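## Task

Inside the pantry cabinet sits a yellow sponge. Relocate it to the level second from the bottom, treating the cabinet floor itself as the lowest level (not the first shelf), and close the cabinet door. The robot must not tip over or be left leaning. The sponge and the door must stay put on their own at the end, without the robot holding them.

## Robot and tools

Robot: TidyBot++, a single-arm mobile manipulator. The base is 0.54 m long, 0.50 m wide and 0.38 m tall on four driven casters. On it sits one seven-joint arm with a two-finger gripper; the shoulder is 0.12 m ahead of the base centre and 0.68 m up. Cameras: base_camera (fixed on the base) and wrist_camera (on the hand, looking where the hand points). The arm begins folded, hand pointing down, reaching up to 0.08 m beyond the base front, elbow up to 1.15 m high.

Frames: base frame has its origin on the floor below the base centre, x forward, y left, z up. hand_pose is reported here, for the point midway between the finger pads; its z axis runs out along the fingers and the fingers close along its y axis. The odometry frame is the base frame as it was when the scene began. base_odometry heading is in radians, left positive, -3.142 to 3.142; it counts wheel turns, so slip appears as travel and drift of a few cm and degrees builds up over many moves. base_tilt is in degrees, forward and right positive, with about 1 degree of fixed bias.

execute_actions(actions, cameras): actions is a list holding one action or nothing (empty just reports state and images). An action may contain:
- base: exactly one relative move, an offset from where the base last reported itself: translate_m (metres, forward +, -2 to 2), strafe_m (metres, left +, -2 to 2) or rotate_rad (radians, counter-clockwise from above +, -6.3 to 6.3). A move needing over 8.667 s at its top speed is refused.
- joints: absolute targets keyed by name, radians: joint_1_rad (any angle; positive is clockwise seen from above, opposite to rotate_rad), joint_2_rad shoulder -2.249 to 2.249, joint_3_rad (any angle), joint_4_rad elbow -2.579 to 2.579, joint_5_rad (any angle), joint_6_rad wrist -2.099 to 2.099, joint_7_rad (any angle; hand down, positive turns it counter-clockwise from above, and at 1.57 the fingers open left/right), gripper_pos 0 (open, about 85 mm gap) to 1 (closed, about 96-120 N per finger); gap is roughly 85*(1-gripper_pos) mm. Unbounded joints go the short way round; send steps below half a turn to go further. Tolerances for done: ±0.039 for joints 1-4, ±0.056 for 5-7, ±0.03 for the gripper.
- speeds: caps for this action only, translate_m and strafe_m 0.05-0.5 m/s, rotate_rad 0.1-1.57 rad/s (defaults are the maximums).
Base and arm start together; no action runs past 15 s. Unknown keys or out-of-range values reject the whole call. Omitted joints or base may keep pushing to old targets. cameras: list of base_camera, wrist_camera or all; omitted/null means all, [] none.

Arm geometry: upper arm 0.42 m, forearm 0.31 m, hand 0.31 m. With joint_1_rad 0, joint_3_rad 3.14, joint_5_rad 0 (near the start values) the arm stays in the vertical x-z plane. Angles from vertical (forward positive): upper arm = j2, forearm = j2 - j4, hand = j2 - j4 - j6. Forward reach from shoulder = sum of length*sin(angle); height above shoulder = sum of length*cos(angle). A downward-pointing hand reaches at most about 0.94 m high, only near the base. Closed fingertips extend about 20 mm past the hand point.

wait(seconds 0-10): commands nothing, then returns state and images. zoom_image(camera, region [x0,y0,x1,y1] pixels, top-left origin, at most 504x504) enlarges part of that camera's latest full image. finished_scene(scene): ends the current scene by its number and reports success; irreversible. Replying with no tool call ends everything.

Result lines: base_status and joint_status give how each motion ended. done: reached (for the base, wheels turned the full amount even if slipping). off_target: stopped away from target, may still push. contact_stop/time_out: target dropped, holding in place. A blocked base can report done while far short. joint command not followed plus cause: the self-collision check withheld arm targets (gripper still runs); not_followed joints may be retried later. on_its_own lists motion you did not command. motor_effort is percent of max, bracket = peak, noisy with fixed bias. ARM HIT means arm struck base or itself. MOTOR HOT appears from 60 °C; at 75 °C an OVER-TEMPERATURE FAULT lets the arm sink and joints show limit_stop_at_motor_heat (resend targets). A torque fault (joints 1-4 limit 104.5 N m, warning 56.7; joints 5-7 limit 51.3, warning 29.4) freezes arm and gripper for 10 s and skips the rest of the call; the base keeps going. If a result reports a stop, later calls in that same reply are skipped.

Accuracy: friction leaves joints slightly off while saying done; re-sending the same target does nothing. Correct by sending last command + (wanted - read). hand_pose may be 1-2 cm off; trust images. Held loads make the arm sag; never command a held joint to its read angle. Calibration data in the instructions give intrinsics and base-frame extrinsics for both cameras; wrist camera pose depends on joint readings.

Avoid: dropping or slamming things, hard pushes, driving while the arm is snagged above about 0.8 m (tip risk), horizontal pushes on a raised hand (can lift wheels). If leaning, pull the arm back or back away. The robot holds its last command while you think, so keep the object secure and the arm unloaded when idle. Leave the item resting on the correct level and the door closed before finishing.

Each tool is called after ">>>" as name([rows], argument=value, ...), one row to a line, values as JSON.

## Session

>>> execute_actions([
  {"joints":{"joint_1_rad":0,"joint_2_rad":-0.3,"joint_4_rad":-2.2,"joint_6_rad":0.1,"joint_7_rad":1.57}},
])

Scene clock: 1.50 s.
base_odometry: x=+0.000 y=+0.000 heading=+0.000 (m, m, rad; odometry frame)
base_tilt: forward=+0.7 right=+0.1 (deg)
base_status: not commanded
joint_positions: joint_1_rad=+0.023 joint_2_rad=-0.322 joint_3_rad=+3.170 joint_4_rad=-2.212 joint_5_rad=-0.030 joint_6_rad=+0.071 joint_7_rad=+1.540 gripper_pos=+0.000
joint_status: all done
motor_effort: joint_1_rad=-1(0) joint_2_rad=-9(10) joint_3_rad=+1(1) joint_4_rad=+22(23) joint_5_rad=+0(1) joint_6_rad=+9(9) joint_7_rad=+1(1) (%)
hand_pose: x=+0.5857 y=-0.0245 z=+0.9058 quat_wxyz=(-0.006, +0.788, -0.047, +0.614) (m; base frame)
pictures: base_camera, wrist_camera
camera_calibration (this result's frames):
wrist_camera: T_world_to_cam=[[-0.0316363, -0.998027, -0.0542269, 0.0513532], [-0.230302, 0.060073, -0.971263, 1.07303], [0.972605, -0.0182386, -0.231749, -0.223874], [0, 0, 0, 1]] pos_world=[0.466486, -0.0172912, 0.993093]
Images, in order (width x height): base_camera 644x364, wrist_camera 644x476.

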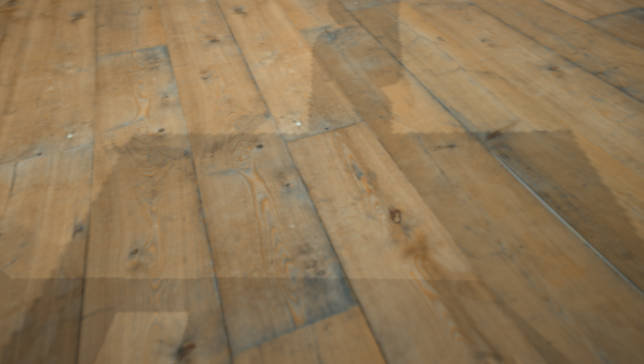

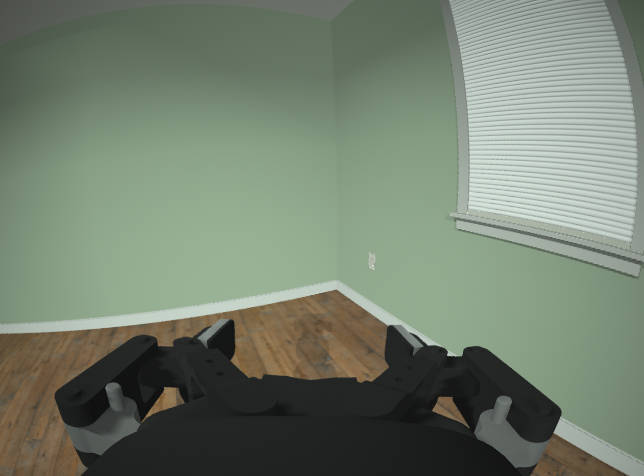

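>>> execute_actions([
  {"base":{"rotate_rad":2.0}},
], cameras=["wrist_camera"])

>>> execute_actions([
  {"base":{"rotate_rad":2.0}},
], cameras=["wrist_camera"])

Scene clock: 5.23 s.
base_odometry: x=+0.000 y=+0.000 heading=+2.000 (m, m, rad; odometry frame)
base_tilt: forward=+0.7 right=+0.1 (deg)
base_status: done
joint_positions: joint_1_rad=+0.016 joint_2_rad=-0.319 joint_3_rad=+3.170 joint_4_rad=-2.212 joint_5_rad=-0.030 joint_6_rad=+0.071 joint_7_rad=+1.540 gripper_pos=+0.000
joint_status: not commanded
motor_effort: joint_1_rad=-1(3) joint_2_rad=-10(11) joint_3_rad=+1(2) joint_4_rad=+23(23) joint_5_rad=+0(0) joint_6_rad=+9(9) joint_7_rad=+1(1) (%)
hand_pose: x=+0.5865 y=-0.0213 z=+0.9044 quat_wxyz=(-0.008, +0.789, -0.044, +0.613) (m; base frame)
pictures: wrist_camera
camera_calibration (this result's frames):
wrist_camera: T_world_to_cam=[[-0.0248419, -0.998221, -0.0542003, 0.0505266], [-0.233634, 0.0585128, -0.970562, 1.07295], [0.972007, -0.0114475, -0.234672, -0.22181], [0, 0, 0, 1]] pos_world=[0.467533, -0.0148835, 0.992046]
Images, in order (width x height): wrist_camera 644x476.

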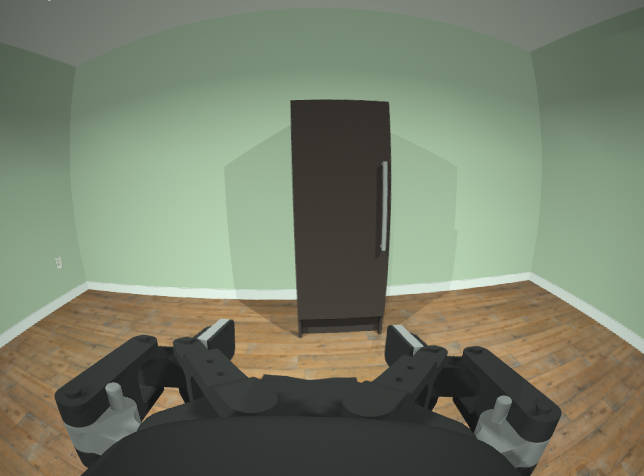

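Scene clock: 7.83 s.
base_odometry: x=+0.000 y=+0.000 heading=-2.284 (m, m, rad; odometry frame)
base_tilt: forward=+0.8 right=+0.1 (deg)
base_status: done
joint_positions: joint_1_rad=+0.014 joint_2_rad=-0.319 joint_3_rad=+3.170 joint_4_rad=-2.212 joint_5_rad=-0.030 joint_6_rad=+0.071 joint_7_rad=+1.540 gripper_pos=+0.000
joint_status: not commanded
motor_effort: joint_1_rad=-1(3) joint_2_rad=-9(11) joint_3_rad=+1(1) joint_4_rad=+23(23) joint_5_rad=+1(0) joint_6_rad=+9(9) joint_7_rad=+1(1) (%)
hand_pose: x=+0.5866 y=-0.0205 z=+0.9042 quat_wxyz=(-0.009, +0.789, -0.044, +0.613) (m; base frame)
pictures: wrist_camera
camera_calibration (this result's frames):
wrist_camera: T_world_to_cam=[[-0.0233248, -0.998257, -0.0542084, 0.0503515], [-0.234142, 0.0581698, -0.970461, 1.07294], [0.971923, -0.00994335, -0.235091, -0.221515], [0, 0, 0, 1]] pos_world=[0.467689, -0.0143513, 0.991896]
Images, in order (width x height): wrist_camera 644x476.

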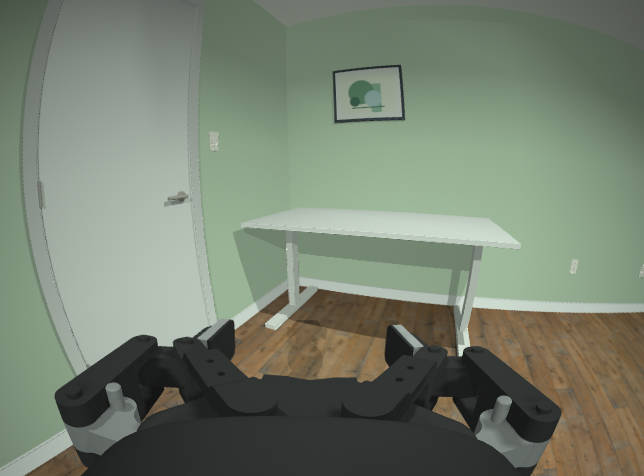

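>>> execute_actions([
  {"base":{"rotate_rad":-2.0}},
], cameras=[])

>>> execute_actions([
  {"base":{"strafe_m":-0.42},"joints":{"joint_1_rad":-0.01,"joint_3_rad":3.12,"joint_5_rad":0.01,"joint_6_rad":0.3,"joint_7_rad":1.6}},
], cameras=[])

>>> execute_actions([
  {"base":{"translate_m":0.85}},
], cameras=["wrist_camera"])

Scene clock: 13.10 s.
base_odometry: x=+0.000 y=+0.000 heading=+2.000 (m, m, rad; odometry frame)
base_tilt: forward=+0.7 right=+0.1 (deg)
base_status: done
joint_positions: joint_1_rad=+0.010 joint_2_rad=-0.319 joint_3_rad=+3.169 joint_4_rad=-2.212 joint_5_rad=-0.030 joint_6_rad=+0.071 joint_7_rad=+1.540 gripper_pos=+0.000
joint_status: not commanded
motor_effort: joint_1_rad=-1(2) joint_2_rad=-9(11) joint_3_rad=+1(2) joint_4_rad=+23(23) joint_5_rad=+0(0) joint_6_rad=+9(9) joint_7_rad=+1(1) (%)
hand_pose: x=+0.5868 y=-0.0181 z=+0.9041 quat_wxyz=(-0.010, +0.789, -0.042, +0.613) (m; base frame)
pictures: none
No camera images: the call's "cameras" was empty. Leave "cameras" out to get every camera's image.

Scene clock: 15.30 s.
base_odometry: x=+0.382 y=+0.174 heading=+1.999 (m, m, rad; odometry frame)
base_tilt: forward=+0.7 right=+0.1 (deg)
base_status: done
joint_positions: joint_1_rad=+0.004 joint_2_rad=-0.318 joint_3_rad=+3.125 joint_4_rad=-2.210 joint_5_rad=-0.029 joint_6_rad=+0.271 joint_7_rad=+1.572 gripper_pos=+0.000
joint_status: all done
motor_effort: joint_1_rad=-1(1) joint_2_rad=-10(11) joint_3_rad=+1(3) joint_4_rad=+23(24) joint_5_rad=+0(0) joint_6_rad=+9(11) joint_7_rad=+1(1) (%)
hand_pose: x=+0.5963 y=+0.0058 z=+0.9669 quat_wxyz=(-0.008, +0.724, -0.007, +0.689) (m; base frame)
pictures: none
No camera images: the call's "cameras" was empty. Leave "cameras" out to get every camera's image.

Scene clock: 18.37 s.
base_odometry: x=+0.030 y=+0.948 heading=+1.999 (m, m, rad; odometry frame)
base_tilt: forward=+0.8 right=+0.1 (deg)
base_status: done
joint_positions: joint_1_rad=+0.004 joint_2_rad=-0.314 joint_3_rad=+3.125 joint_4_rad=-2.210 joint_5_rad=-0.029 joint_6_rad=+0.271 joint_7_rad=+1.572 gripper_pos=+0.000
joint_status: not commanded
motor_effort: joint_1_rad=-1(0) joint_2_rad=-10(12) joint_3_rad=+1(2) joint_4_rad=+23(23) joint_5_rad=+1(0) joint_6_rad=+9(10) joint_7_rad=+1(1) (%)
hand_pose: x=+0.5977 y=+0.0058 z=+0.9647 quat_wxyz=(-0.008, +0.726, -0.007, +0.688) (m; base frame)
pictures: wrist_camera
camera_calibration (this result's frames):
wrist_camera: T_world_to_cam=[[0.0338451, -0.999426, -0.0017746, -0.00455816], [-0.0413519, 0.000373744, -0.999145, 1.04545], [0.998571, 0.0338895, -0.0413155, -0.42091], [0, 0, 0, 1]] pos_world=[0.463694, 0.00931815, 1.02715]
Images, in order (width x height): wrist_camera 644x476.

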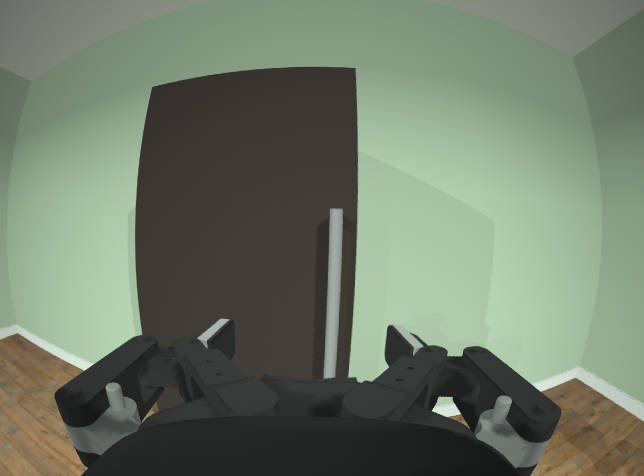

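>>> execute_actions([
  {"base":{"strafe_m":-0.04}},
], cameras=[])

>>> execute_actions([
  {"base":{"translate_m":0.28}},
], cameras=["wrist_camera"])

Scene clock: 27.27 s.
base_odometry: x=+0.066 y=+0.965 heading=+1.999 (m, m, rad; odometry frame)
base_tilt: forward=+0.8 right=+0.1 (deg)
base_status: done
joint_positions: joint_1_rad=+0.004 joint_2_rad=-0.314 joint_3_rad=+3.125 joint_4_rad=-2.210 joint_5_rad=-0.029 joint_6_rad=+0.271 joint_7_rad=+1.572 gripper_pos=+0.000
joint_status: not commanded
motor_effort: joint_1_rad=-2(1) joint_2_rad=-9(11) joint_3_rad=+1(3) joint_4_rad=+23(23) joint_5_rad=+0(0) joint_6_rad=+10(10) joint_7_rad=+1(1) (%)
hand_pose: x=+0.5977 y=+0.0061 z=+0.9647 quat_wxyz=(-0.009, +0.726, -0.006, +0.688) (m; base frame)
pictures: none
No camera images: the call's "cameras" was empty. Leave "cameras" out to get every camera's image.

Scene clock: 29.13 s.
base_odometry: x=-0.050 y=+1.220 heading=+1.999 (m, m, rad; odometry frame)
base_tilt: forward=+0.7 right=+0.1 (deg)
base_status: done
joint_positions: joint_1_rad=+0.004 joint_2_rad=-0.307 joint_3_rad=+3.125 joint_4_rad=-2.209 joint_5_rad=-0.029 joint_6_rad=+0.271 joint_7_rad=+1.572 gripper_pos=+0.000
joint_status: not commanded
motor_effort: joint_1_rad=-1(1) joint_2_rad=-10(13) joint_3_rad=+1(1) joint_4_rad=+22(25) joint_5_rad=+0(0) joint_6_rad=+10(10) joint_7_rad=+1(1) (%)
hand_pose: x=+0.5995 y=+0.0061 z=+0.9617 quat_wxyz=(-0.009, +0.728, -0.006, +0.685) (m; base frame)
pictures: wrist_camera
camera_calibration (this result's frames):
wrist_camera: T_world_to_cam=[[0.0344715, -0.999404, -0.0017503, -0.00471795], [-0.0474657, 0.000112178, -0.998873, 1.04599], [0.998278, 0.0345158, -0.0474335, -0.416788], [0, 0, 0, 1]] pos_world=[0.465882, 0.00955329, 1.02503]
Images, in order (width x height): wrist_camera 644x476.

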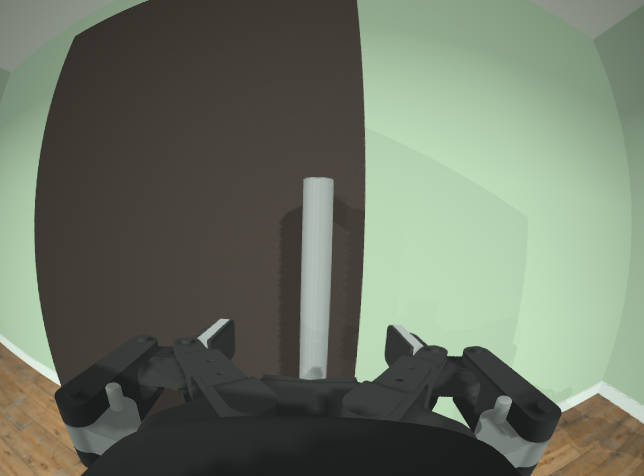

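>>> execute_actions([
  {"base":{"translate_m":0.085}},
], cameras=[])

>>> execute_actions([
  {"joints":{"gripper_pos":1}},
], cameras=["wrist_camera"])

Scene clock: 32.13 s.
base_odometry: x=-0.085 y=+1.297 heading=+1.999 (m, m, rad; odometry frame)
base_tilt: forward=+0.8 right=+0.1 (deg)
base_status: done
joint_positions: joint_1_rad=+0.004 joint_2_rad=-0.304 joint_3_rad=+3.125 joint_4_rad=-2.209 joint_5_rad=-0.029 joint_6_rad=+0.271 joint_7_rad=+1.572 gripper_pos=+0.000
joint_status: not commanded
motor_effort: joint_1_rad=-1(2) joint_2_rad=-10(13) joint_3_rad=+1(2) joint_4_rad=+23(24) joint_5_rad=+0(0) joint_6_rad=+9(10) joint_7_rad=+1(1) (%)
hand_pose: x=+0.6004 y=+0.0061 z=+0.9603 quat_wxyz=(-0.009, +0.729, -0.006, +0.684) (m; base frame)
pictures: none
No camera images: the call's "cameras" was empty. Leave "cameras" out to get every camera's image.

Scene clock: 33.23 s.
base_odometry: x=-0.085 y=+1.297 heading=+1.999 (m, m, rad; odometry frame)
base_tilt: forward=+0.8 right=+0.1 (deg)
base_status: not commanded
joint_positions: joint_1_rad=+0.005 joint_2_rad=-0.306 joint_3_rad=+3.130 joint_4_rad=-2.210 joint_5_rad=-0.026 joint_6_rad=+0.271 joint_7_rad=+1.572 gripper_pos=+0.759
joint_status: gripper_pos off_target (ended at +0.759, target +1.000)
motor_effort: joint_1_rad=-1(11) joint_2_rad=-9(10) joint_3_rad=+1(9) joint_4_rad=+25(29) joint_5_rad=+0(3) joint_6_rad=+10(13) joint_7_rad=+1(1) (%)
hand_pose: x=+0.6000 y=+0.0031 z=+0.9603 quat_wxyz=(-0.006, +0.729, -0.008, +0.684) (m; base frame)
pictures: wrist_camera
camera_calibration (this result's frames):
wrist_camera: T_world_to_cam=[[0.0295338, -0.999564, -0.000526031, -0.00595477], [-0.05017, -0.00095676, -0.99874, 1.04611], [0.998304, 0.029523, -0.0501763, -0.41457], [0, 0, 0, 1]] pos_world=[0.466526, 0.00728806, 1.02398]
Images, in order (width x height): wrist_camera 644x476.

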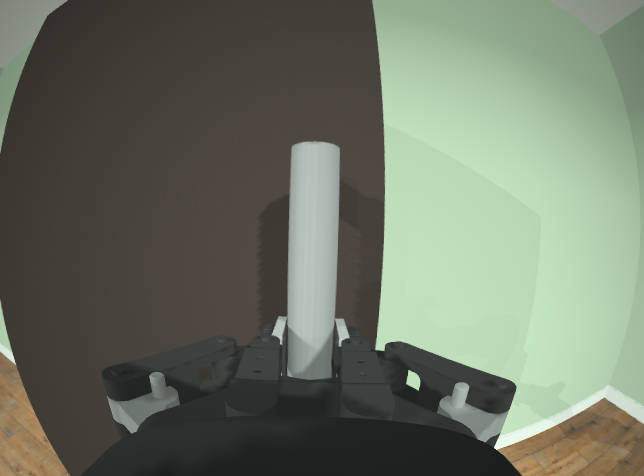

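>>> execute_actions([
  {"base":{"translate_m":-0.18},"speeds":{"translate_m":0.15}},
], cameras=[])

>>> execute_actions([
  {"base":{"strafe_m":0.07},"speeds":{"strafe_m":0.15}},
], cameras=[])

>>> execute_actions([
  {"base":{"translate_m":-0.13},"speeds":{"translate_m":0.15}},
], cameras=[])

>>> execute_actions([
  {"base":{"strafe_m":0.1},"speeds":{"strafe_m":0.15}},
], cameras=[])

>>> execute_actions([
  {"base":{"translate_m":-0.08},"speeds":{"translate_m":0.15}},
], cameras=[])

>>> execute_actions([
  {"base":{"strafe_m":0.1},"speeds":{"strafe_m":0.15}},
])

Scene clock: 38.17 s.
base_odometry: x=-0.010 y=+1.133 heading=+1.999 (m, m, rad; odometry frame)
base_tilt: forward=+0.7 right=+0.1 (deg)
base_status: done
joint_positions: joint_1_rad=-0.042 joint_2_rad=-0.288 joint_3_rad=+3.083 joint_4_rad=-2.196 joint_5_rad=-0.023 joint_6_rad=+0.271 joint_7_rad=+1.572 gripper_pos=+0.764
joint_status: not commanded
motor_effort: joint_1_rad=+7(9) joint_2_rad=-16(18) joint_3_rad=+9(10) joint_4_rad=+18(25) joint_5_rad=+0(3) joint_6_rad=+8(10) joint_7_rad=+2(2) (%)
hand_pose: x=+0.6036 y=+0.0514 z=+0.9601 quat_wxyz=(-0.032, +0.730, +0.032, +0.682) (m; base frame)
pictures: none
No camera images: the call's "cameras" was empty. Leave "cameras" out to get every camera's image.

Scene clock: 39.27 s.
base_odometry: x=-0.074 y=+1.104 heading=+1.999 (m, m, rad; odometry frame)
base_tilt: forward=+0.7 right=+0.1 (deg)
base_status: done
joint_positions: joint_1_rad=+0.019 joint_2_rad=-0.296 joint_3_rad=+3.153 joint_4_rad=-2.204 joint_5_rad=-0.023 joint_6_rad=+0.271 joint_7_rad=+1.578 gripper_pos=+0.764
joint_status: not commanded
motor_effort: joint_1_rad=-8(9) joint_2_rad=-8(17) joint_3_rad=-6(8) joint_4_rad=+28(28) joint_5_rad=+1(2) joint_6_rad=+12(12) joint_7_rad=+0(0) (%)
hand_pose: x=+0.6034 y=-0.0161 z=+0.9601 quat_wxyz=(+0.006, +0.730, -0.020, +0.684) (m; base frame)
pictures: none
No camera images: the call's "cameras" was empty. Leave "cameras" out to get every camera's image.

Scene clock: 40.90 s.
base_odometry: x=-0.020 y=+0.986 heading=+1.999 (m, m, rad; odometry frame)
base_tilt: forward=+0.7 right=+0.0 (deg)
base_status: done
joint_positions: joint_1_rad=-0.067 joint_2_rad=-0.269 joint_3_rad=+3.063 joint_4_rad=-2.183 joint_5_rad=-0.021 joint_6_rad=+0.277 joint_7_rad=+1.578 gripper_pos=+0.771
joint_status: not commanded
motor_effort: joint_1_rad=+9(13) joint_2_rad=-21(22) joint_3_rad=+10(14) joint_4_rad=+15(26) joint_5_rad=+0(1) joint_6_rad=+7(11) joint_7_rad=+3(3) (%)
hand_pose: x=+0.6073 y=+0.0754 z=+0.9600 quat_wxyz=(-0.043, +0.729, +0.052, +0.681) (m; base frame)
pictures: none
No camera images: the call's "cameras" was empty. Leave "cameras" out to get every camera's image.

Scene clock: 42.23 s.
base_odometry: x=-0.111 y=+0.944 heading=+1.999 (m, m, rad; odometry frame)
base_tilt: forward=+0.7 right=+0.1 (deg)
base_status: done
joint_positions: joint_1_rad=+0.013 joint_2_rad=-0.315 joint_3_rad=+3.146 joint_4_rad=-2.221 joint_5_rad=-0.021 joint_6_rad=+0.277 joint_7_rad=+1.578 gripper_pos=+0.771
joint_status: not commanded
motor_effort: joint_1_rad=-6(10) joint_2_rad=-5(21) joint_3_rad=-4(10) joint_4_rad=+30(32) joint_5_rad=+1(1) joint_6_rad=+12(14) joint_7_rad=+0(3) (%)
hand_pose: x=+0.5963 y=-0.0090 z=+0.9599 quat_wxyz=(+0.003, +0.728, -0.013, +0.686) (m; base frame)
pictures: none
No camera images: the call's "cameras" was empty. Leave "cameras" out to get every camera's image.

Scene clock: 43.57 s.
base_odometry: x=-0.078 y=+0.872 heading=+1.999 (m, m, rad; odometry frame)
base_tilt: forward=+0.8 right=+0.1 (deg)
base_status: done
joint_positions: joint_1_rad=-0.055 joint_2_rad=-0.248 joint_3_rad=+3.076 joint_4_rad=-2.169 joint_5_rad=-0.021 joint_6_rad=+0.282 joint_7_rad=+1.578 gripper_pos=+0.775
joint_status: not commanded
motor_effort: joint_1_rad=+6(11) joint_2_rad=-24(27) joint_3_rad=+8(12) joint_4_rad=+13(28) joint_5_rad=-1(1) joint_6_rad=+6(12) joint_7_rad=+2(3) (%)
hand_pose: x=+0.6170 y=+0.0637 z=+0.9601 quat_wxyz=(-0.037, +0.730, +0.043, +0.681) (m; base frame)
pictures: none
No camera images: the call's "cameras" was empty. Leave "cameras" out to get every camera's image.

Scene clock: 44.93 s.
base_odometry: x=-0.169 y=+0.830 heading=+1.999 (m, m, rad; odometry frame)
base_tilt: forward=+0.7 right=+0.1 (deg)
base_status: done
joint_positions: joint_1_rad=+0.003 joint_2_rad=-0.308 joint_3_rad=+3.133 joint_4_rad=-2.219 joint_5_rad=-0.021 joint_6_rad=+0.282 joint_7_rad=+1.579 gripper_pos=+0.775
joint_status: not commanded
motor_effort: joint_1_rad=-5(6) joint_2_rad=-6(24) joint_3_rad=-3(7) joint_4_rad=+27(31) joint_5_rad=+1(1) joint_6_rad=+12(13) joint_7_rad=+0(0) (%)
hand_pose: x=+0.5983 y=+0.0028 z=+0.9597 quat_wxyz=(-0.003, +0.727, -0.003, +0.686) (m; base frame)
pictures: base_camera, wrist_camera
camera_calibration (this result's frames):
wrist_camera: T_world_to_cam=[[0.0306547, -0.999473, 0.0107152, -0.017649], [-0.0451493, -0.0120939, -0.998907, 1.04262], [0.99851, 0.0301374, -0.0454963, -0.417563], [0, 0, 0, 1]] pos_world=[0.464556, 0.00755386, 1.02267]
Images, in order (width x height): base_camera 644x364, wrist_camera 644x476.

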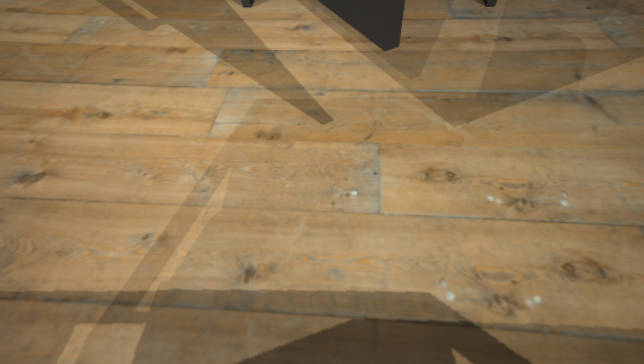

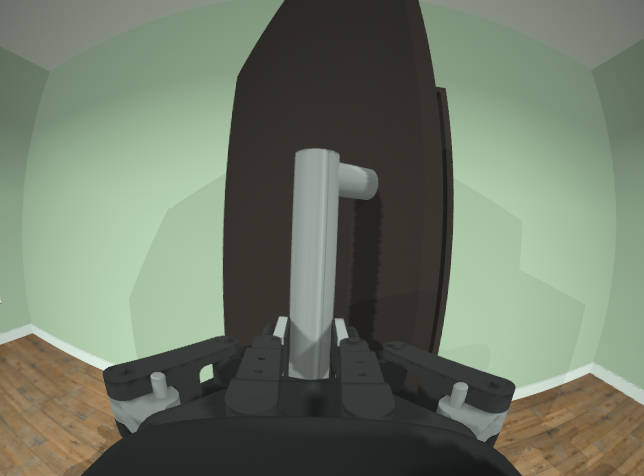

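>>> execute_actions([
  {"base":{"translate_m":-0.05},"speeds":{"translate_m":0.15}},
], cameras=[])

>>> execute_actions([
  {"base":{"strafe_m":0.13},"speeds":{"strafe_m":0.15}},
], cameras=[])

>>> execute_actions([
  {"base":{"translate_m":-0.02},"speeds":{"translate_m":0.15}},
], cameras=[])

>>> execute_actions([
  {"base":{"strafe_m":0.15},"speeds":{"strafe_m":0.15}},
])

Scene clock: 48.30 s.
base_odometry: x=-0.148 y=+0.785 heading=+2.000 (m, m, rad; odometry frame)
base_tilt: forward=+0.7 right=+0.1 (deg)
base_status: done
joint_positions: joint_1_rad=-0.035 joint_2_rad=-0.231 joint_3_rad=+3.097 joint_4_rad=-2.156 joint_5_rad=-0.020 joint_6_rad=+0.286 joint_7_rad=+1.579 gripper_pos=+0.779
joint_status: not commanded
motor_effort: joint_1_rad=+3(6) joint_2_rad=-26(30) joint_3_rad=+4(8) joint_4_rad=+14(27) joint_5_rad=-1(1) joint_6_rad=+7(11) joint_7_rad=+2(0) (%)
hand_pose: x=+0.6259 y=+0.0423 z=+0.9603 quat_wxyz=(-0.025, +0.731, +0.026, +0.682) (m; base frame)
pictures: none
No camera images: the call's "cameras" was empty. Leave "cameras" out to get every camera's image.

Scene clock: 49.87 s.
base_odometry: x=-0.267 y=+0.731 heading=+1.999 (m, m, rad; odometry frame)
base_tilt: forward=+0.7 right=+0.1 (deg)
base_status: done
joint_positions: joint_1_rad=+0.012 joint_2_rad=-0.290 joint_3_rad=+3.142 joint_4_rad=-2.206 joint_5_rad=-0.020 joint_6_rad=+0.286 joint_7_rad=+1.579 gripper_pos=+0.779
joint_status: not commanded
motor_effort: joint_1_rad=-6(9) joint_2_rad=-10(27) joint_3_rad=-4(6) joint_4_rad=+26(29) joint_5_rad=+2(3) joint_6_rad=+11(13) joint_7_rad=+1(2) (%)
hand_pose: x=+0.6052 y=-0.0064 z=+0.9600 quat_wxyz=(+0.002, +0.728, -0.011, +0.686) (m; base frame)
pictures: none
No camera images: the call's "cameras" was empty. Leave "cameras" out to get every camera's image.

Scene clock: 50.70 s.
base_odometry: x=-0.258 y=+0.713 heading=+1.999 (m, m, rad; odometry frame)
base_tilt: forward=+0.8 right=+0.0 (deg)
base_status: done
joint_positions: joint_1_rad=+0.002 joint_2_rad=-0.250 joint_3_rad=+3.129 joint_4_rad=-2.173 joint_5_rad=-0.020 joint_6_rad=+0.286 joint_7_rad=+1.579 gripper_pos=+0.784
joint_status: not commanded
motor_effort: joint_1_rad=-2(7) joint_2_rad=-22(25) joint_3_rad=+0(4) joint_4_rad=+17(26) joint_5_rad=+1(2) joint_6_rad=+8(11) joint_7_rad=+2(2) (%)
hand_pose: x=+0.6205 y=+0.0053 z=+0.9603 quat_wxyz=(-0.004, +0.730, -0.001, +0.683) (m; base frame)
pictures: none
No camera images: the call's "cameras" was empty. Leave "cameras" out to get every camera's image.

Scene clock: 52.37 s.
base_odometry: x=-0.395 y=+0.651 heading=+2.000 (m, m, rad; odometry frame)
base_tilt: forward=+0.7 right=+0.1 (deg)
base_status: done
joint_positions: joint_1_rad=-0.004 joint_2_rad=-0.308 joint_3_rad=+3.120 joint_4_rad=-2.201 joint_5_rad=-0.019 joint_6_rad=+0.286 joint_7_rad=+1.579 gripper_pos=+0.999
joint_status: not commanded
on_its_own: gripper_pos moved +0.215 to your old target +1.000
motor_effort: joint_1_rad=+0(5) joint_2_rad=-10(22) joint_3_rad=+1(8) joint_4_rad=+23(42) joint_5_rad=+0(2) joint_6_rad=+10(18) joint_7_rad=+1(1) (%)
hand_pose: x=+0.6003 y=+0.0134 z=+0.9719 quat_wxyz=(-0.008, +0.720, +0.006, +0.694) (m; base frame)
pictures: base_camera, wrist_camera
camera_calibration (this result's frames):
wrist_camera: T_world_to_cam=[[0.0501862, -0.998605, 0.0163969, -0.0245311], [-0.0230676, -0.0175722, -0.999579, 1.0425], [0.998473, 0.0497869, -0.0239174, -0.44057], [0, 0, 0, 1]] pos_world=[0.465177, 0.0157566, 1.03192]
Images, in order (width x height): base_camera 644x364, wrist_camera 644x476.

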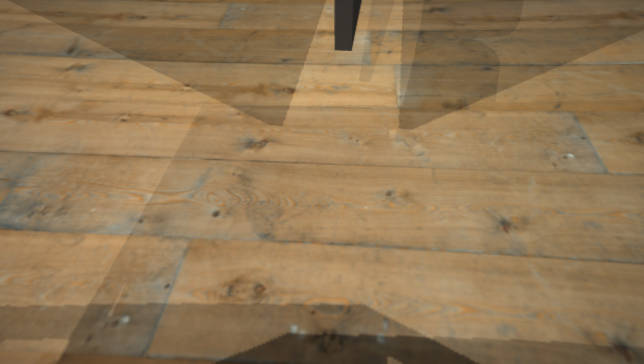

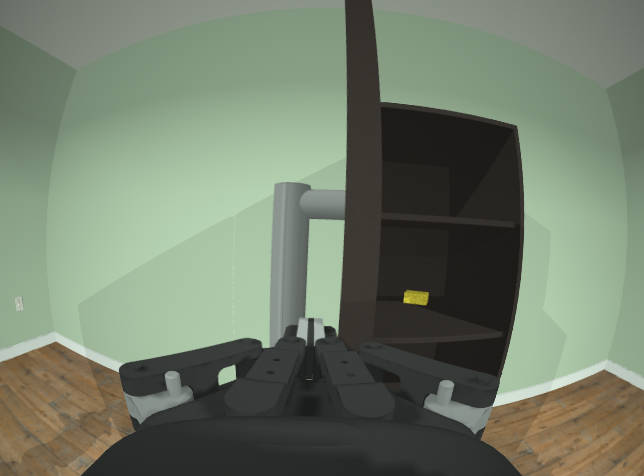

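>>> execute_actions([
  {"base":{"translate_m":-0.1}},
], cameras=[])

>>> execute_actions([
  {"base":{"strafe_m":-0.27}},
], cameras=[])

>>> execute_actions([
  {"base":{"translate_m":0.3}},
], cameras=[])

>>> execute_actions([
  {"base":{"strafe_m":0.3},"speeds":{"strafe_m":0.15}},
])

Scene clock: 54.93 s.
base_odometry: x=-0.353 y=+0.560 heading=+1.999 (m, m, rad; odometry frame)
base_tilt: forward=+0.7 right=+0.1 (deg)
base_status: done
joint_positions: joint_1_rad=-0.004 joint_2_rad=-0.308 joint_3_rad=+3.120 joint_4_rad=-2.201 joint_5_rad=-0.019 joint_6_rad=+0.286 joint_7_rad=+1.579 gripper_pos=+0.999
joint_status: not commanded
motor_effort: joint_1_rad=-1(0) joint_2_rad=-11(14) joint_3_rad=+1(2) joint_4_rad=+23(24) joint_5_rad=+1(0) joint_6_rad=+9(10) joint_7_rad=+1(1) (%)
hand_pose: x=+0.6004 y=+0.0134 z=+0.9718 quat_wxyz=(-0.008, +0.720, +0.006, +0.694) (m; base frame)
pictures: none
No camera images: the call's "cameras" was empty. Leave "cameras" out to get every camera's image.

Scene clock: 56.77 s.
base_odometry: x=-0.108 y=+0.672 heading=+1.999 (m, m, rad; odometry frame)
base_tilt: forward=+0.8 right=+0.1 (deg)
base_status: done
joint_positions: joint_1_rad=-0.004 joint_2_rad=-0.308 joint_3_rad=+3.121 joint_4_rad=-2.201 joint_5_rad=-0.019 joint_6_rad=+0.286 joint_7_rad=+1.579 gripper_pos=+0.999
joint_status: not commanded
motor_effort: joint_1_rad=-1(2) joint_2_rad=-11(11) joint_3_rad=+1(2) joint_4_rad=+23(23) joint_5_rad=+0(1) joint_6_rad=+9(10) joint_7_rad=+1(1) (%)
hand_pose: x=+0.6005 y=+0.0130 z=+0.9718 quat_wxyz=(-0.008, +0.720, +0.005, +0.694) (m; base frame)
pictures: none
No camera images: the call's "cameras" was empty. Leave "cameras" out to get every camera's image.

Scene clock: 58.70 s.
base_odometry: x=-0.232 y=+0.945 heading=+1.999 (m, m, rad; odometry frame)
base_tilt: forward=+0.8 right=+0.1 (deg)
base_status: done
joint_positions: joint_1_rad=-0.004 joint_2_rad=-0.304 joint_3_rad=+3.121 joint_4_rad=-2.201 joint_5_rad=-0.019 joint_6_rad=+0.286 joint_7_rad=+1.579 gripper_pos=+0.999
joint_status: not commanded
motor_effort: joint_1_rad=-1(1) joint_2_rad=-10(13) joint_3_rad=+1(1) joint_4_rad=+23(24) joint_5_rad=+0(1) joint_6_rad=+10(10) joint_7_rad=+1(1) (%)
hand_pose: x=+0.6016 y=+0.0130 z=+0.9699 quat_wxyz=(-0.008, +0.721, +0.005, +0.693) (m; base frame)
pictures: none
No camera images: the call's "cameras" was empty. Leave "cameras" out to get every camera's image.

Scene clock: 61.37 s.
base_odometry: x=-0.505 y=+0.820 heading=+1.999 (m, m, rad; odometry frame)
base_tilt: forward=+0.7 right=+0.1 (deg)
base_status: done
joint_positions: joint_1_rad=+0.010 joint_2_rad=-0.304 joint_3_rad=+3.141 joint_4_rad=-2.201 joint_5_rad=-0.019 joint_6_rad=+0.286 joint_7_rad=+1.579 gripper_pos=+0.999
joint_status: not commanded
motor_effort: joint_1_rad=-5(9) joint_2_rad=-9(12) joint_3_rad=-3(8) joint_4_rad=+23(27) joint_5_rad=+2(3) joint_6_rad=+9(11) joint_7_rad=+1(1) (%)
hand_pose: x=+0.6019 y=-0.0049 z=+0.9700 quat_wxyz=(+0.002, +0.721, -0.009, +0.693) (m; base frame)
pictures: base_camera, wrist_camera
camera_calibration (this result's frames):
wrist_camera: T_world_to_cam=[[0.0161322, -0.999822, 0.00983061, -0.0160111], [-0.0277895, -0.0102764, -0.999561, 1.04312], [0.999484, 0.0158519, -0.0279503, -0.438168], [0, 0, 0, 1]] pos_world=[0.467187, 0.00165716, 1.03057]
Images, in order (width x height): base_camera 644x364, wrist_camera 644x476.

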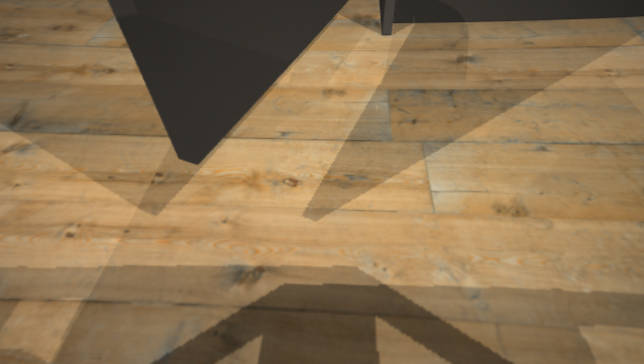

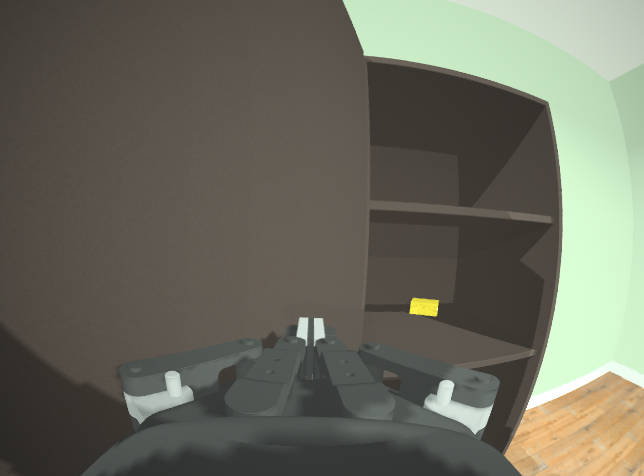

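>>> execute_actions([
  {"base":{"strafe_m":-0.33}},
], cameras=[])

>>> execute_actions([
  {"base":{"translate_m":-0.4},"joints":{"gripper_pos":0}},
], cameras=[])

>>> execute_actions([
  {"joints":{"joint_2_rad":0.78,"joint_4_rad":-1.25,"joint_6_rad":0.38}},
])

Scene clock: 66.20 s.
base_odometry: x=-0.205 y=+0.958 heading=+1.999 (m, m, rad; odometry frame)
base_tilt: forward=+0.7 right=+0.1 (deg)
base_status: done
joint_positions: joint_1_rad=-0.001 joint_2_rad=-0.304 joint_3_rad=+3.123 joint_4_rad=-2.201 joint_5_rad=-0.019 joint_6_rad=+0.286 joint_7_rad=+1.579 gripper_pos=+0.999
joint_status: not commanded
motor_effort: joint_1_rad=-1(4) joint_2_rad=-10(15) joint_3_rad=+1(3) joint_4_rad=+23(24) joint_5_rad=+1(2) joint_6_rad=+9(10) joint_7_rad=+1(1) (%)
hand_pose: x=+0.6017 y=+0.0103 z=+0.9698 quat_wxyz=(-0.006, +0.721, +0.003, +0.693) (m; base frame)
pictures: none
No camera images: the call's "cameras" was empty. Leave "cameras" out to get every camera's image.

Scene clock: 68.37 s.
base_odometry: x=-0.038 y=+0.594 heading=+1.999 (m, m, rad; odometry frame)
base_tilt: forward=+0.7 right=+0.1 (deg)
base_status: done
joint_positions: joint_1_rad=-0.001 joint_2_rad=-0.304 joint_3_rad=+3.123 joint_4_rad=-2.201 joint_5_rad=-0.019 joint_6_rad=+0.286 joint_7_rad=+1.579 gripper_pos=+0.000
joint_status: all done
motor_effort: joint_1_rad=-2(1) joint_2_rad=-10(14) joint_3_rad=+1(1) joint_4_rad=+23(24) joint_5_rad=+0(0) joint_6_rad=+9(10) joint_7_rad=+1(1) (%)
hand_pose: x=+0.6016 y=+0.0103 z=+0.9701 quat_wxyz=(-0.006, +0.721, +0.003, +0.693) (m; base frame)
pictures: none
No camera images: the call's "cameras" was empty. Leave "cameras" out to get every camera's image.

Scene clock: 70.73 s.
base_odometry: x=-0.038 y=+0.594 heading=+1.999 (m, m, rad; odometry frame)
base_tilt: forward=+0.8 right=+0.1 (deg)
base_status: not commanded
joint_positions: joint_1_rad=-0.001 joint_2_rad=+0.767 joint_3_rad=+3.123 joint_4_rad=-1.277 joint_5_rad=-0.019 joint_6_rad=+0.337 joint_7_rad=+1.579 gripper_pos=+0.000
joint_status: all done
motor_effort: joint_1_rad=-2(1) joint_2_rad=-46(48) joint_3_rad=+0(0) joint_4_rad=+22(24) joint_5_rad=+0(1) joint_6_rad=+9(9) joint_7_rad=+1(1) (%)
hand_pose: x=+0.9990 y=+0.0104 z=+0.8000 quat_wxyz=(-0.011, +0.753, -0.005, +0.658) (m; base frame)
pictures: base_camera, wrist_camera
camera_calibration (this result's frames):
wrist_camera: T_world_to_cam=[[0.0398148, -0.999193, -0.00532561, -0.0170064], [-0.122179, 0.000421527, -0.992508, 0.972933], [0.991709, 0.0401672, -0.122063, -0.757196], [0, 0, 0, 1]] pos_world=[0.870467, 0.0130117, 0.873127]
Images, in order (width x height): base_camera 644x364, wrist_camera 644x476.

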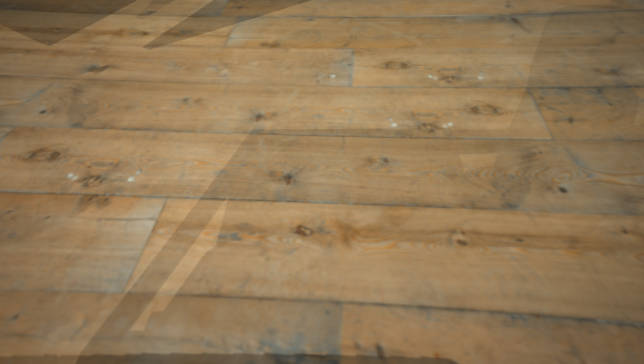

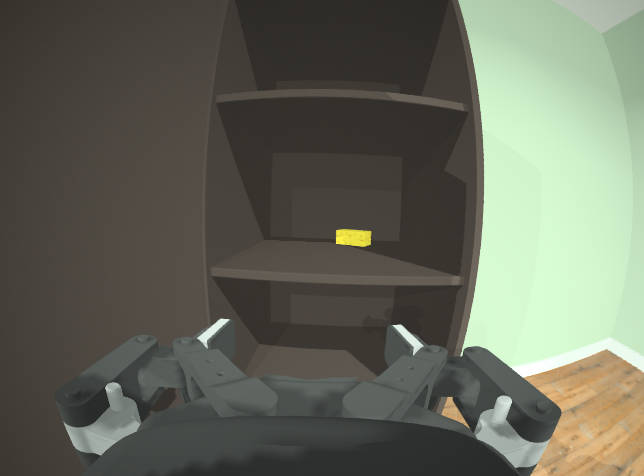

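>>> execute_actions([
  {"base":{"strafe_m":-0.08},"joints":{"joint_2_rad":0.76}},
], cameras=[])

>>> execute_actions([
  {"base":{"translate_m":0.42},"speeds":{"translate_m":0.3}},
], cameras=["wrist_camera"])

Scene clock: 73.90 s.
base_odometry: x=+0.034 y=+0.627 heading=+1.999 (m, m, rad; odometry frame)
base_tilt: forward=+0.8 right=+0.1 (deg)
base_status: done
joint_positions: joint_1_rad=+0.000 joint_2_rad=+0.766 joint_3_rad=+3.123 joint_4_rad=-1.275 joint_5_rad=-0.019 joint_6_rad=+0.338 joint_7_rad=+1.579 gripper_pos=+0.000
joint_status: all done
motor_effort: joint_1_rad=-1(6) joint_2_rad=-46(47) joint_3_rad=+0(2) joint_4_rad=+22(22) joint_5_rad=+0(0) joint_6_rad=+9(10) joint_7_rad=+1(1) (%)
hand_pose: x=+0.9993 y=+0.0100 z=+0.8016 quat_wxyz=(-0.010, +0.752, -0.005, +0.659) (m; base frame)
pictures: none
No camera images: the call's "cameras" was empty. Leave "cameras" out to get every camera's image.

Scene clock: 76.27 s.
base_odometry: x=-0.140 y=+1.009 heading=+1.999 (m, m, rad; odometry frame)
base_tilt: forward=+0.8 right=+0.1 (deg)
base_status: done
joint_positions: joint_1_rad=+0.000 joint_2_rad=+0.766 joint_3_rad=+3.123 joint_4_rad=-1.272 joint_5_rad=-0.019 joint_6_rad=+0.340 joint_7_rad=+1.579 gripper_pos=+0.000
joint_status: not commanded
motor_effort: joint_1_rad=+0(1) joint_2_rad=-47(49) joint_3_rad=+0(0) joint_4_rad=+22(23) joint_5_rad=+0(0) joint_6_rad=+10(10) joint_7_rad=+1(1) (%)
hand_pose: x=+0.9999 y=+0.0100 z=+0.8039 quat_wxyz=(-0.010, +0.751, -0.005, +0.661) (m; base frame)
pictures: wrist_camera
camera_calibration (this result's frames):
wrist_camera: T_world_to_cam=[[0.0393093, -0.999214, -0.00509831, -0.0171023], [-0.114421, 0.000567465, -0.993432, 0.969944], [0.992654, 0.0396345, -0.114309, -0.764781], [0, 0, 0, 1]] pos_world=[0.870818, 0.0126724, 0.876066]
Images, in order (width x height): wrist_camera 644x476.

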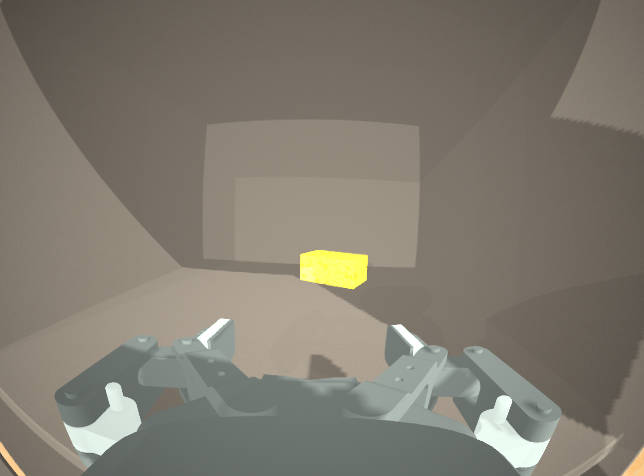

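>>> execute_actions([
  {"base":{"strafe_m":0.02},"joints":{"gripper_pos":1,"joint_6_rad":0.27}},
], cameras=[])

>>> execute_actions([
  {"base":{"translate_m":0.24},"speeds":{"translate_m":0.2}},
], cameras=["wrist_camera"])

Scene clock: 80.23 s.
base_odometry: x=-0.158 y=+1.001 heading=+1.998 (m, m, rad; odometry frame)
base_tilt: forward=+0.8 right=+0.1 (deg)
base_status: done
joint_positions: joint_1_rad=-0.010 joint_2_rad=+0.766 joint_3_rad=+3.123 joint_4_rad=-1.271 joint_5_rad=-0.019 joint_6_rad=+0.307 joint_7_rad=+1.579 gripper_pos=+0.999
joint_status: all done
motor_effort: joint_1_rad=+0(5) joint_2_rad=-47(49) joint_3_rad=+0(2) joint_4_rad=+22(23) joint_5_rad=+1(0) joint_6_rad=+9(10) joint_7_rad=+1(1) (%)
hand_pose: x=+0.9984 y=+0.0189 z=+0.7942 quat_wxyz=(-0.014, +0.761, -0.001, +0.648) (m; base frame)
pictures: none
No camera images: the call's "cameras" was empty. Leave "cameras" out to get every camera's image.

Scene clock: 82.20 s.
base_odometry: x=-0.258 y=+1.219 heading=+1.999 (m, m, rad; odometry frame)
base_tilt: forward=+0.8 right=+0.1 (deg)
base_status: done
joint_positions: joint_1_rad=-0.010 joint_2_rad=+0.766 joint_3_rad=+3.123 joint_4_rad=-1.270 joint_5_rad=-0.019 joint_6_rad=+0.306 joint_7_rad=+1.579 gripper_pos=+0.999
joint_status: not commanded
motor_effort: joint_1_rad=-1(2) joint_2_rad=-47(49) joint_3_rad=+0(1) joint_4_rad=+22(23) joint_5_rad=+0(0) joint_6_rad=+10(10) joint_7_rad=+1(1) (%)
hand_pose: x=+0.9986 y=+0.0189 z=+0.7949 quat_wxyz=(-0.014, +0.761, -0.001, +0.649) (m; base frame)
pictures: wrist_camera
camera_calibration (this result's frames):
wrist_camera: T_world_to_cam=[[0.0499089, -0.998734, -0.00624104, -0.0178803], [-0.145769, -0.00110219, -0.989318, 0.988863], [0.988059, 0.0502856, -0.145639, -0.735565], [0, 0, 0, 1]] pos_world=[0.871819, 0.0202206, 0.871061]
Images, in order (width x height): wrist_camera 644x476.

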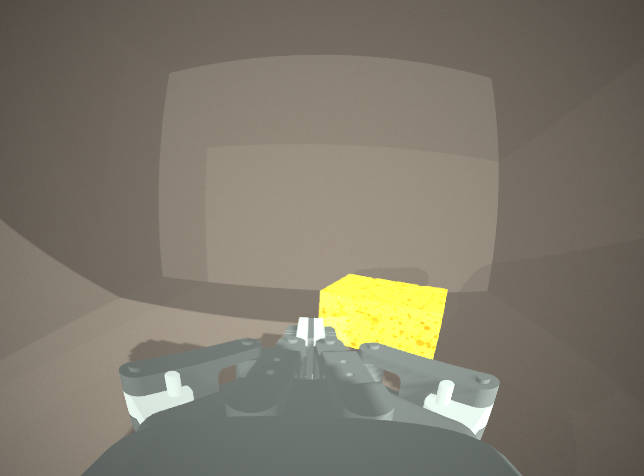

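>>> execute_actions([
  {"base":{"strafe_m":-0.025},"joints":{"joint_6_rad":0.23}},
], cameras=["wrist_camera"])

>>> execute_actions([
  {"base":{"translate_m":0.08},"speeds":{"translate_m":0.15}},
], cameras=["wrist_camera"])

Scene clock: 84.40 s.
base_odometry: x=-0.235 y=+1.230 heading=+1.999 (m, m, rad; odometry frame)
base_tilt: forward=+0.8 right=+0.1 (deg)
base_status: done
joint_positions: joint_1_rad=-0.004 joint_2_rad=+0.766 joint_3_rad=+3.123 joint_4_rad=-1.270 joint_5_rad=-0.019 joint_6_rad=+0.268 joint_7_rad=+1.579 gripper_pos=+0.999
joint_status: all done
motor_effort: joint_1_rad=-1(3) joint_2_rad=-46(49) joint_3_rad=+0(2) joint_4_rad=+22(23) joint_5_rad=+1(0) joint_6_rad=+9(9) joint_7_rad=+1(1) (%)
hand_pose: x=+0.9966 y=+0.0143 z=+0.7834 quat_wxyz=(-0.012, +0.773, -0.003, +0.634) (m; base frame)
pictures: wrist_camera
camera_calibration (this result's frames):
wrist_camera: T_world_to_cam=[[0.0451843, -0.99895, -0.00758745, -0.016695], [-0.183234, -0.000821202, -0.983069, 1.00965], [0.98203, 0.0458096, -0.183079, -0.699691], [0, 0, 0, 1]] pos_world=[0.872875, 0.0162042, 0.864328]
Images, in order (width x height): wrist_camera 644x476.

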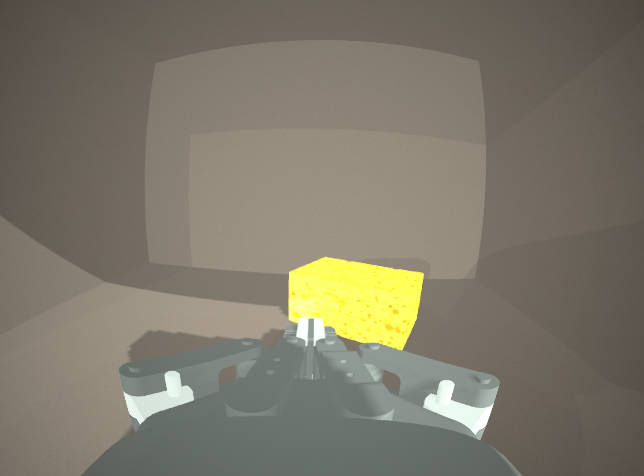

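Scene clock: 85.60 s.
base_odometry: x=-0.268 y=+1.303 heading=+1.999 (m, m, rad; odometry frame)
base_tilt: forward=+0.8 right=+0.1 (deg)
base_status: done
joint_positions: joint_1_rad=-0.004 joint_2_rad=+0.766 joint_3_rad=+3.123 joint_4_rad=-1.269 joint_5_rad=-0.019 joint_6_rad=+0.267 joint_7_rad=+1.579 gripper_pos=+0.999
joint_status: not commanded
motor_effort: joint_1_rad=-1(2) joint_2_rad=-47(49) joint_3_rad=+0(0) joint_4_rad=+22(23) joint_5_rad=+0(0) joint_6_rad=+9(10) joint_7_rad=+1(1) (%)
hand_pose: x=+0.9967 y=+0.0143 z=+0.7838 quat_wxyz=(-0.012, +0.773, -0.003, +0.634) (m; base frame)
pictures: wrist_camera
camera_calibration (this result's frames):
wrist_camera: T_world_to_cam=[[0.0452056, -0.998949, -0.00758131, -0.0167101], [-0.182958, -0.000818237, -0.98312, 1.00983], [0.982081, 0.0458296, -0.182803, -0.699944], [0, 0, 0, 1]] pos_world=[0.872913, 0.0162119, 0.864702]
Images, in order (width x height): wrist_camera 644x476.

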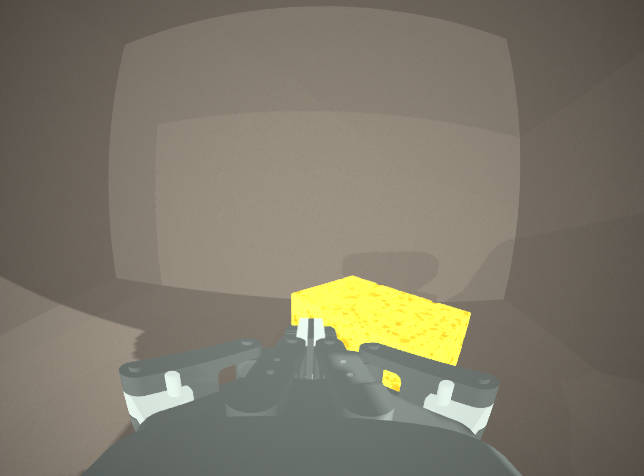

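Rotating as intended. More.

>>> execute_actions([
  {"base":{"translate_m":0.05},"speeds":{"translate_m":0.15}},
], cameras=["wrist_camera"])

>>> execute_actions([
  {"base":{"translate_m":-0.16}},
], cameras=["wrist_camera"])

Scene clock: 87.77 s.
base_odometry: x=-0.289 y=+1.349 heading=+1.999 (m, m, rad; odometry frame)
base_tilt: forward=+0.8 right=+0.1 (deg)
base_status: done
joint_positions: joint_1_rad=-0.004 joint_2_rad=+0.766 joint_3_rad=+3.123 joint_4_rad=-1.268 joint_5_rad=-0.019 joint_6_rad=+0.267 joint_7_rad=+1.579 gripper_pos=+0.999
joint_status: not commanded
motor_effort: joint_1_rad=-1(4) joint_2_rad=-47(50) joint_3_rad=+0(1) joint_4_rad=+22(23) joint_5_rad=+0(0) joint_6_rad=+10(10) joint_7_rad=+1(1) (%)
hand_pose: x=+0.9968 y=+0.0143 z=+0.7842 quat_wxyz=(-0.012, +0.773, -0.003, +0.634) (m; base frame)
pictures: wrist_camera
camera_calibration (this result's frames):
wrist_camera: T_world_to_cam=[[0.0452025, -0.998949, -0.00756422, -0.016726], [-0.182341, -0.000805694, -0.983235, 1.00969], [0.982196, 0.045824, -0.182185, -0.700601], [0, 0, 0, 1]] pos_world=[0.872992, 0.0162094, 0.864999]
Images, in order (width x height): wrist_camera 644x476.

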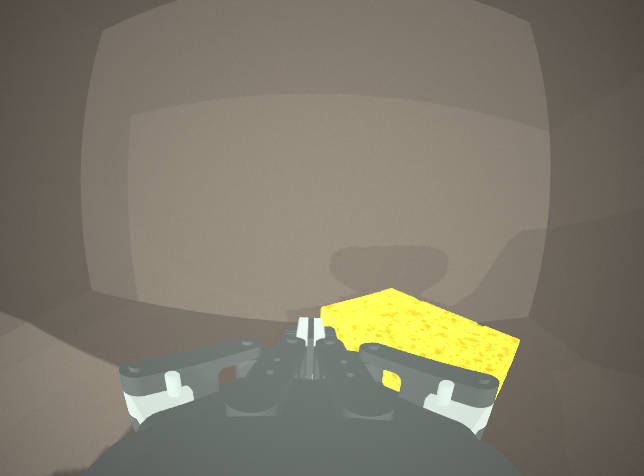

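Scene clock: 89.27 s.
base_odometry: x=-0.222 y=+1.203 heading=+1.998 (m, m, rad; odometry frame)
base_tilt: forward=+0.8 right=+0.1 (deg)
base_status: done
joint_positions: joint_1_rad=-0.005 joint_2_rad=+0.765 joint_3_rad=+3.123 joint_4_rad=-1.268 joint_5_rad=-0.019 joint_6_rad=+0.267 joint_7_rad=+1.579 gripper_pos=+0.999
joint_status: not commanded
motor_effort: joint_1_rad=-1(3) joint_2_rad=-46(51) joint_3_rad=+0(1) joint_4_rad=+22(23) joint_5_rad=+0(0) joint_6_rad=+9(10) joint_7_rad=+1(1) (%)
hand_pose: x=+0.9968 y=+0.0153 z=+0.7849 quat_wxyz=(-0.013, +0.773, -0.002, +0.635) (m; base frame)
pictures: wrist_camera
camera_calibration (this result's frames):
wrist_camera: T_world_to_cam=[[0.0464179, -0.998893, -0.00768704, -0.0167893], [-0.181435, -0.00086333, -0.983403, 1.00964], [0.982307, 0.0470422, -0.181274, -0.701345], [0, 0, 0, 1]] pos_world=[0.872899, 0.0170938, 0.865618]
Images, in order (width x height): wrist_camera 644x476.

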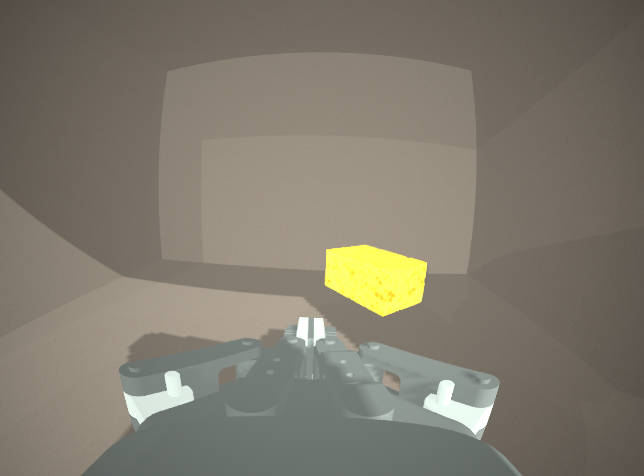

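>>> execute_actions([
  {"base":{"strafe_m":-0.15}},
], cameras=[])

>>> execute_actions([
  {"base":{"translate_m":0.1},"speeds":{"translate_m":0.2}},
], cameras=["wrist_camera"])

>>> execute_actions([
  {"base":{"strafe_m":0.08},"speeds":{"strafe_m":0.1}},
], cameras=["wrist_camera"])

Scene clock: 93.63 s.
base_odometry: x=-0.086 y=+1.265 heading=+1.998 (m, m, rad; odometry frame)
base_tilt: forward=+0.8 right=+0.1 (deg)
base_status: done
joint_positions: joint_1_rad=-0.009 joint_2_rad=+0.765 joint_3_rad=+3.121 joint_4_rad=-1.268 joint_5_rad=-0.019 joint_6_rad=+0.267 joint_7_rad=+1.579 gripper_pos=+0.999
joint_status: not commanded
motor_effort: joint_1_rad=-1(5) joint_2_rad=-46(48) joint_3_rad=+0(2) joint_4_rad=+22(23) joint_5_rad=+0(1) joint_6_rad=+10(10) joint_7_rad=+1(1) (%)
hand_pose: x=+0.9967 y=+0.0191 z=+0.7850 quat_wxyz=(-0.014, +0.773, -0.001, +0.635) (m; base frame)
pictures: none
No camera images: the call's "cameras" was empty. Leave "cameras" out to get every camera's image.

Scene clock: 94.90 s.
base_odometry: x=-0.127 y=+1.356 heading=+1.998 (m, m, rad; odometry frame)
base_tilt: forward=+0.8 right=+0.1 (deg)
base_status: done
joint_positions: joint_1_rad=-0.009 joint_2_rad=+0.765 joint_3_rad=+3.121 joint_4_rad=-1.268 joint_5_rad=-0.019 joint_6_rad=+0.267 joint_7_rad=+1.579 gripper_pos=+0.999
joint_status: not commanded
motor_effort: joint_1_rad=-2(2) joint_2_rad=-47(49) joint_3_rad=+0(0) joint_4_rad=+22(23) joint_5_rad=+1(0) joint_6_rad=+9(10) joint_7_rad=+1(1) (%)
hand_pose: x=+0.9968 y=+0.0191 z=+0.7852 quat_wxyz=(-0.014, +0.773, -0.001, +0.635) (m; base frame)
pictures: wrist_camera
camera_calibration (this result's frames):
wrist_camera: T_world_to_cam=[[0.0508595, -0.99867, -0.008508, -0.0167624], [-0.18109, -0.000843928, -0.983466, 1.00963], [0.982151, 0.0515593, -0.180892, -0.701709], [0, 0, 0, 1]] pos_world=[0.872871, 0.0202915, 0.865861]
Images, in order (width x height): wrist_camera 644x476.

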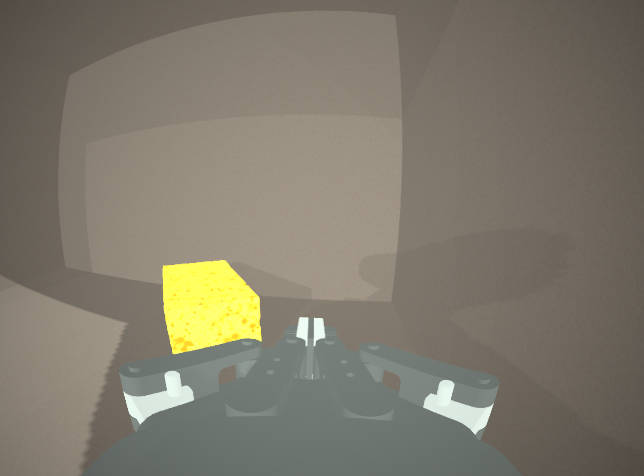

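Scene clock: 96.30 s.
base_odometry: x=-0.200 y=+1.323 heading=+1.998 (m, m, rad; odometry frame)
base_tilt: forward=+0.8 right=+0.1 (deg)
base_status: done
joint_positions: joint_1_rad=-0.011 joint_2_rad=+0.765 joint_3_rad=+3.121 joint_4_rad=-1.268 joint_5_rad=-0.019 joint_6_rad=+0.267 joint_7_rad=+1.579 gripper_pos=+0.999
joint_status: not commanded
motor_effort: joint_1_rad=-1(5) joint_2_rad=-46(48) joint_3_rad=+0(2) joint_4_rad=+21(22) joint_5_rad=+0(0) joint_6_rad=+9(10) joint_7_rad=+1(1) (%)
hand_pose: x=+0.9968 y=+0.0208 z=+0.7852 quat_wxyz=(-0.015, +0.773, +0.000, +0.635) (m; base frame)
pictures: wrist_camera
camera_calibration (this result's frames):
wrist_camera: T_world_to_cam=[[0.0527492, -0.998572, -0.008508, -0.0169873], [-0.181088, -0.00118662, -0.983466, 1.00963], [0.982051, 0.0534178, -0.180892, -0.701698], [0, 0, 0, 1]] pos_world=[0.872831, 0.0217182, 0.865861]
Images, in order (width x height): wrist_camera 644x476.

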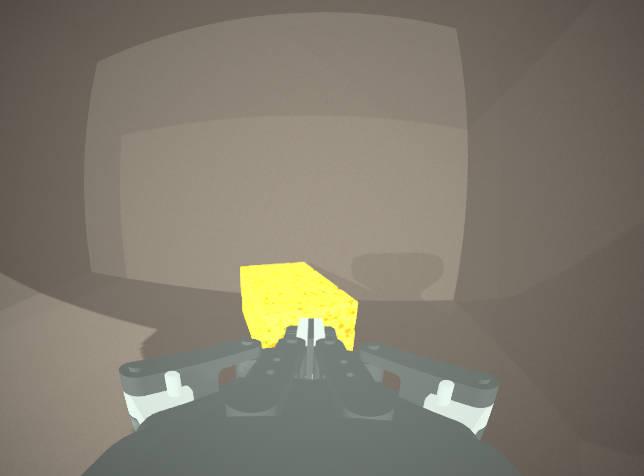

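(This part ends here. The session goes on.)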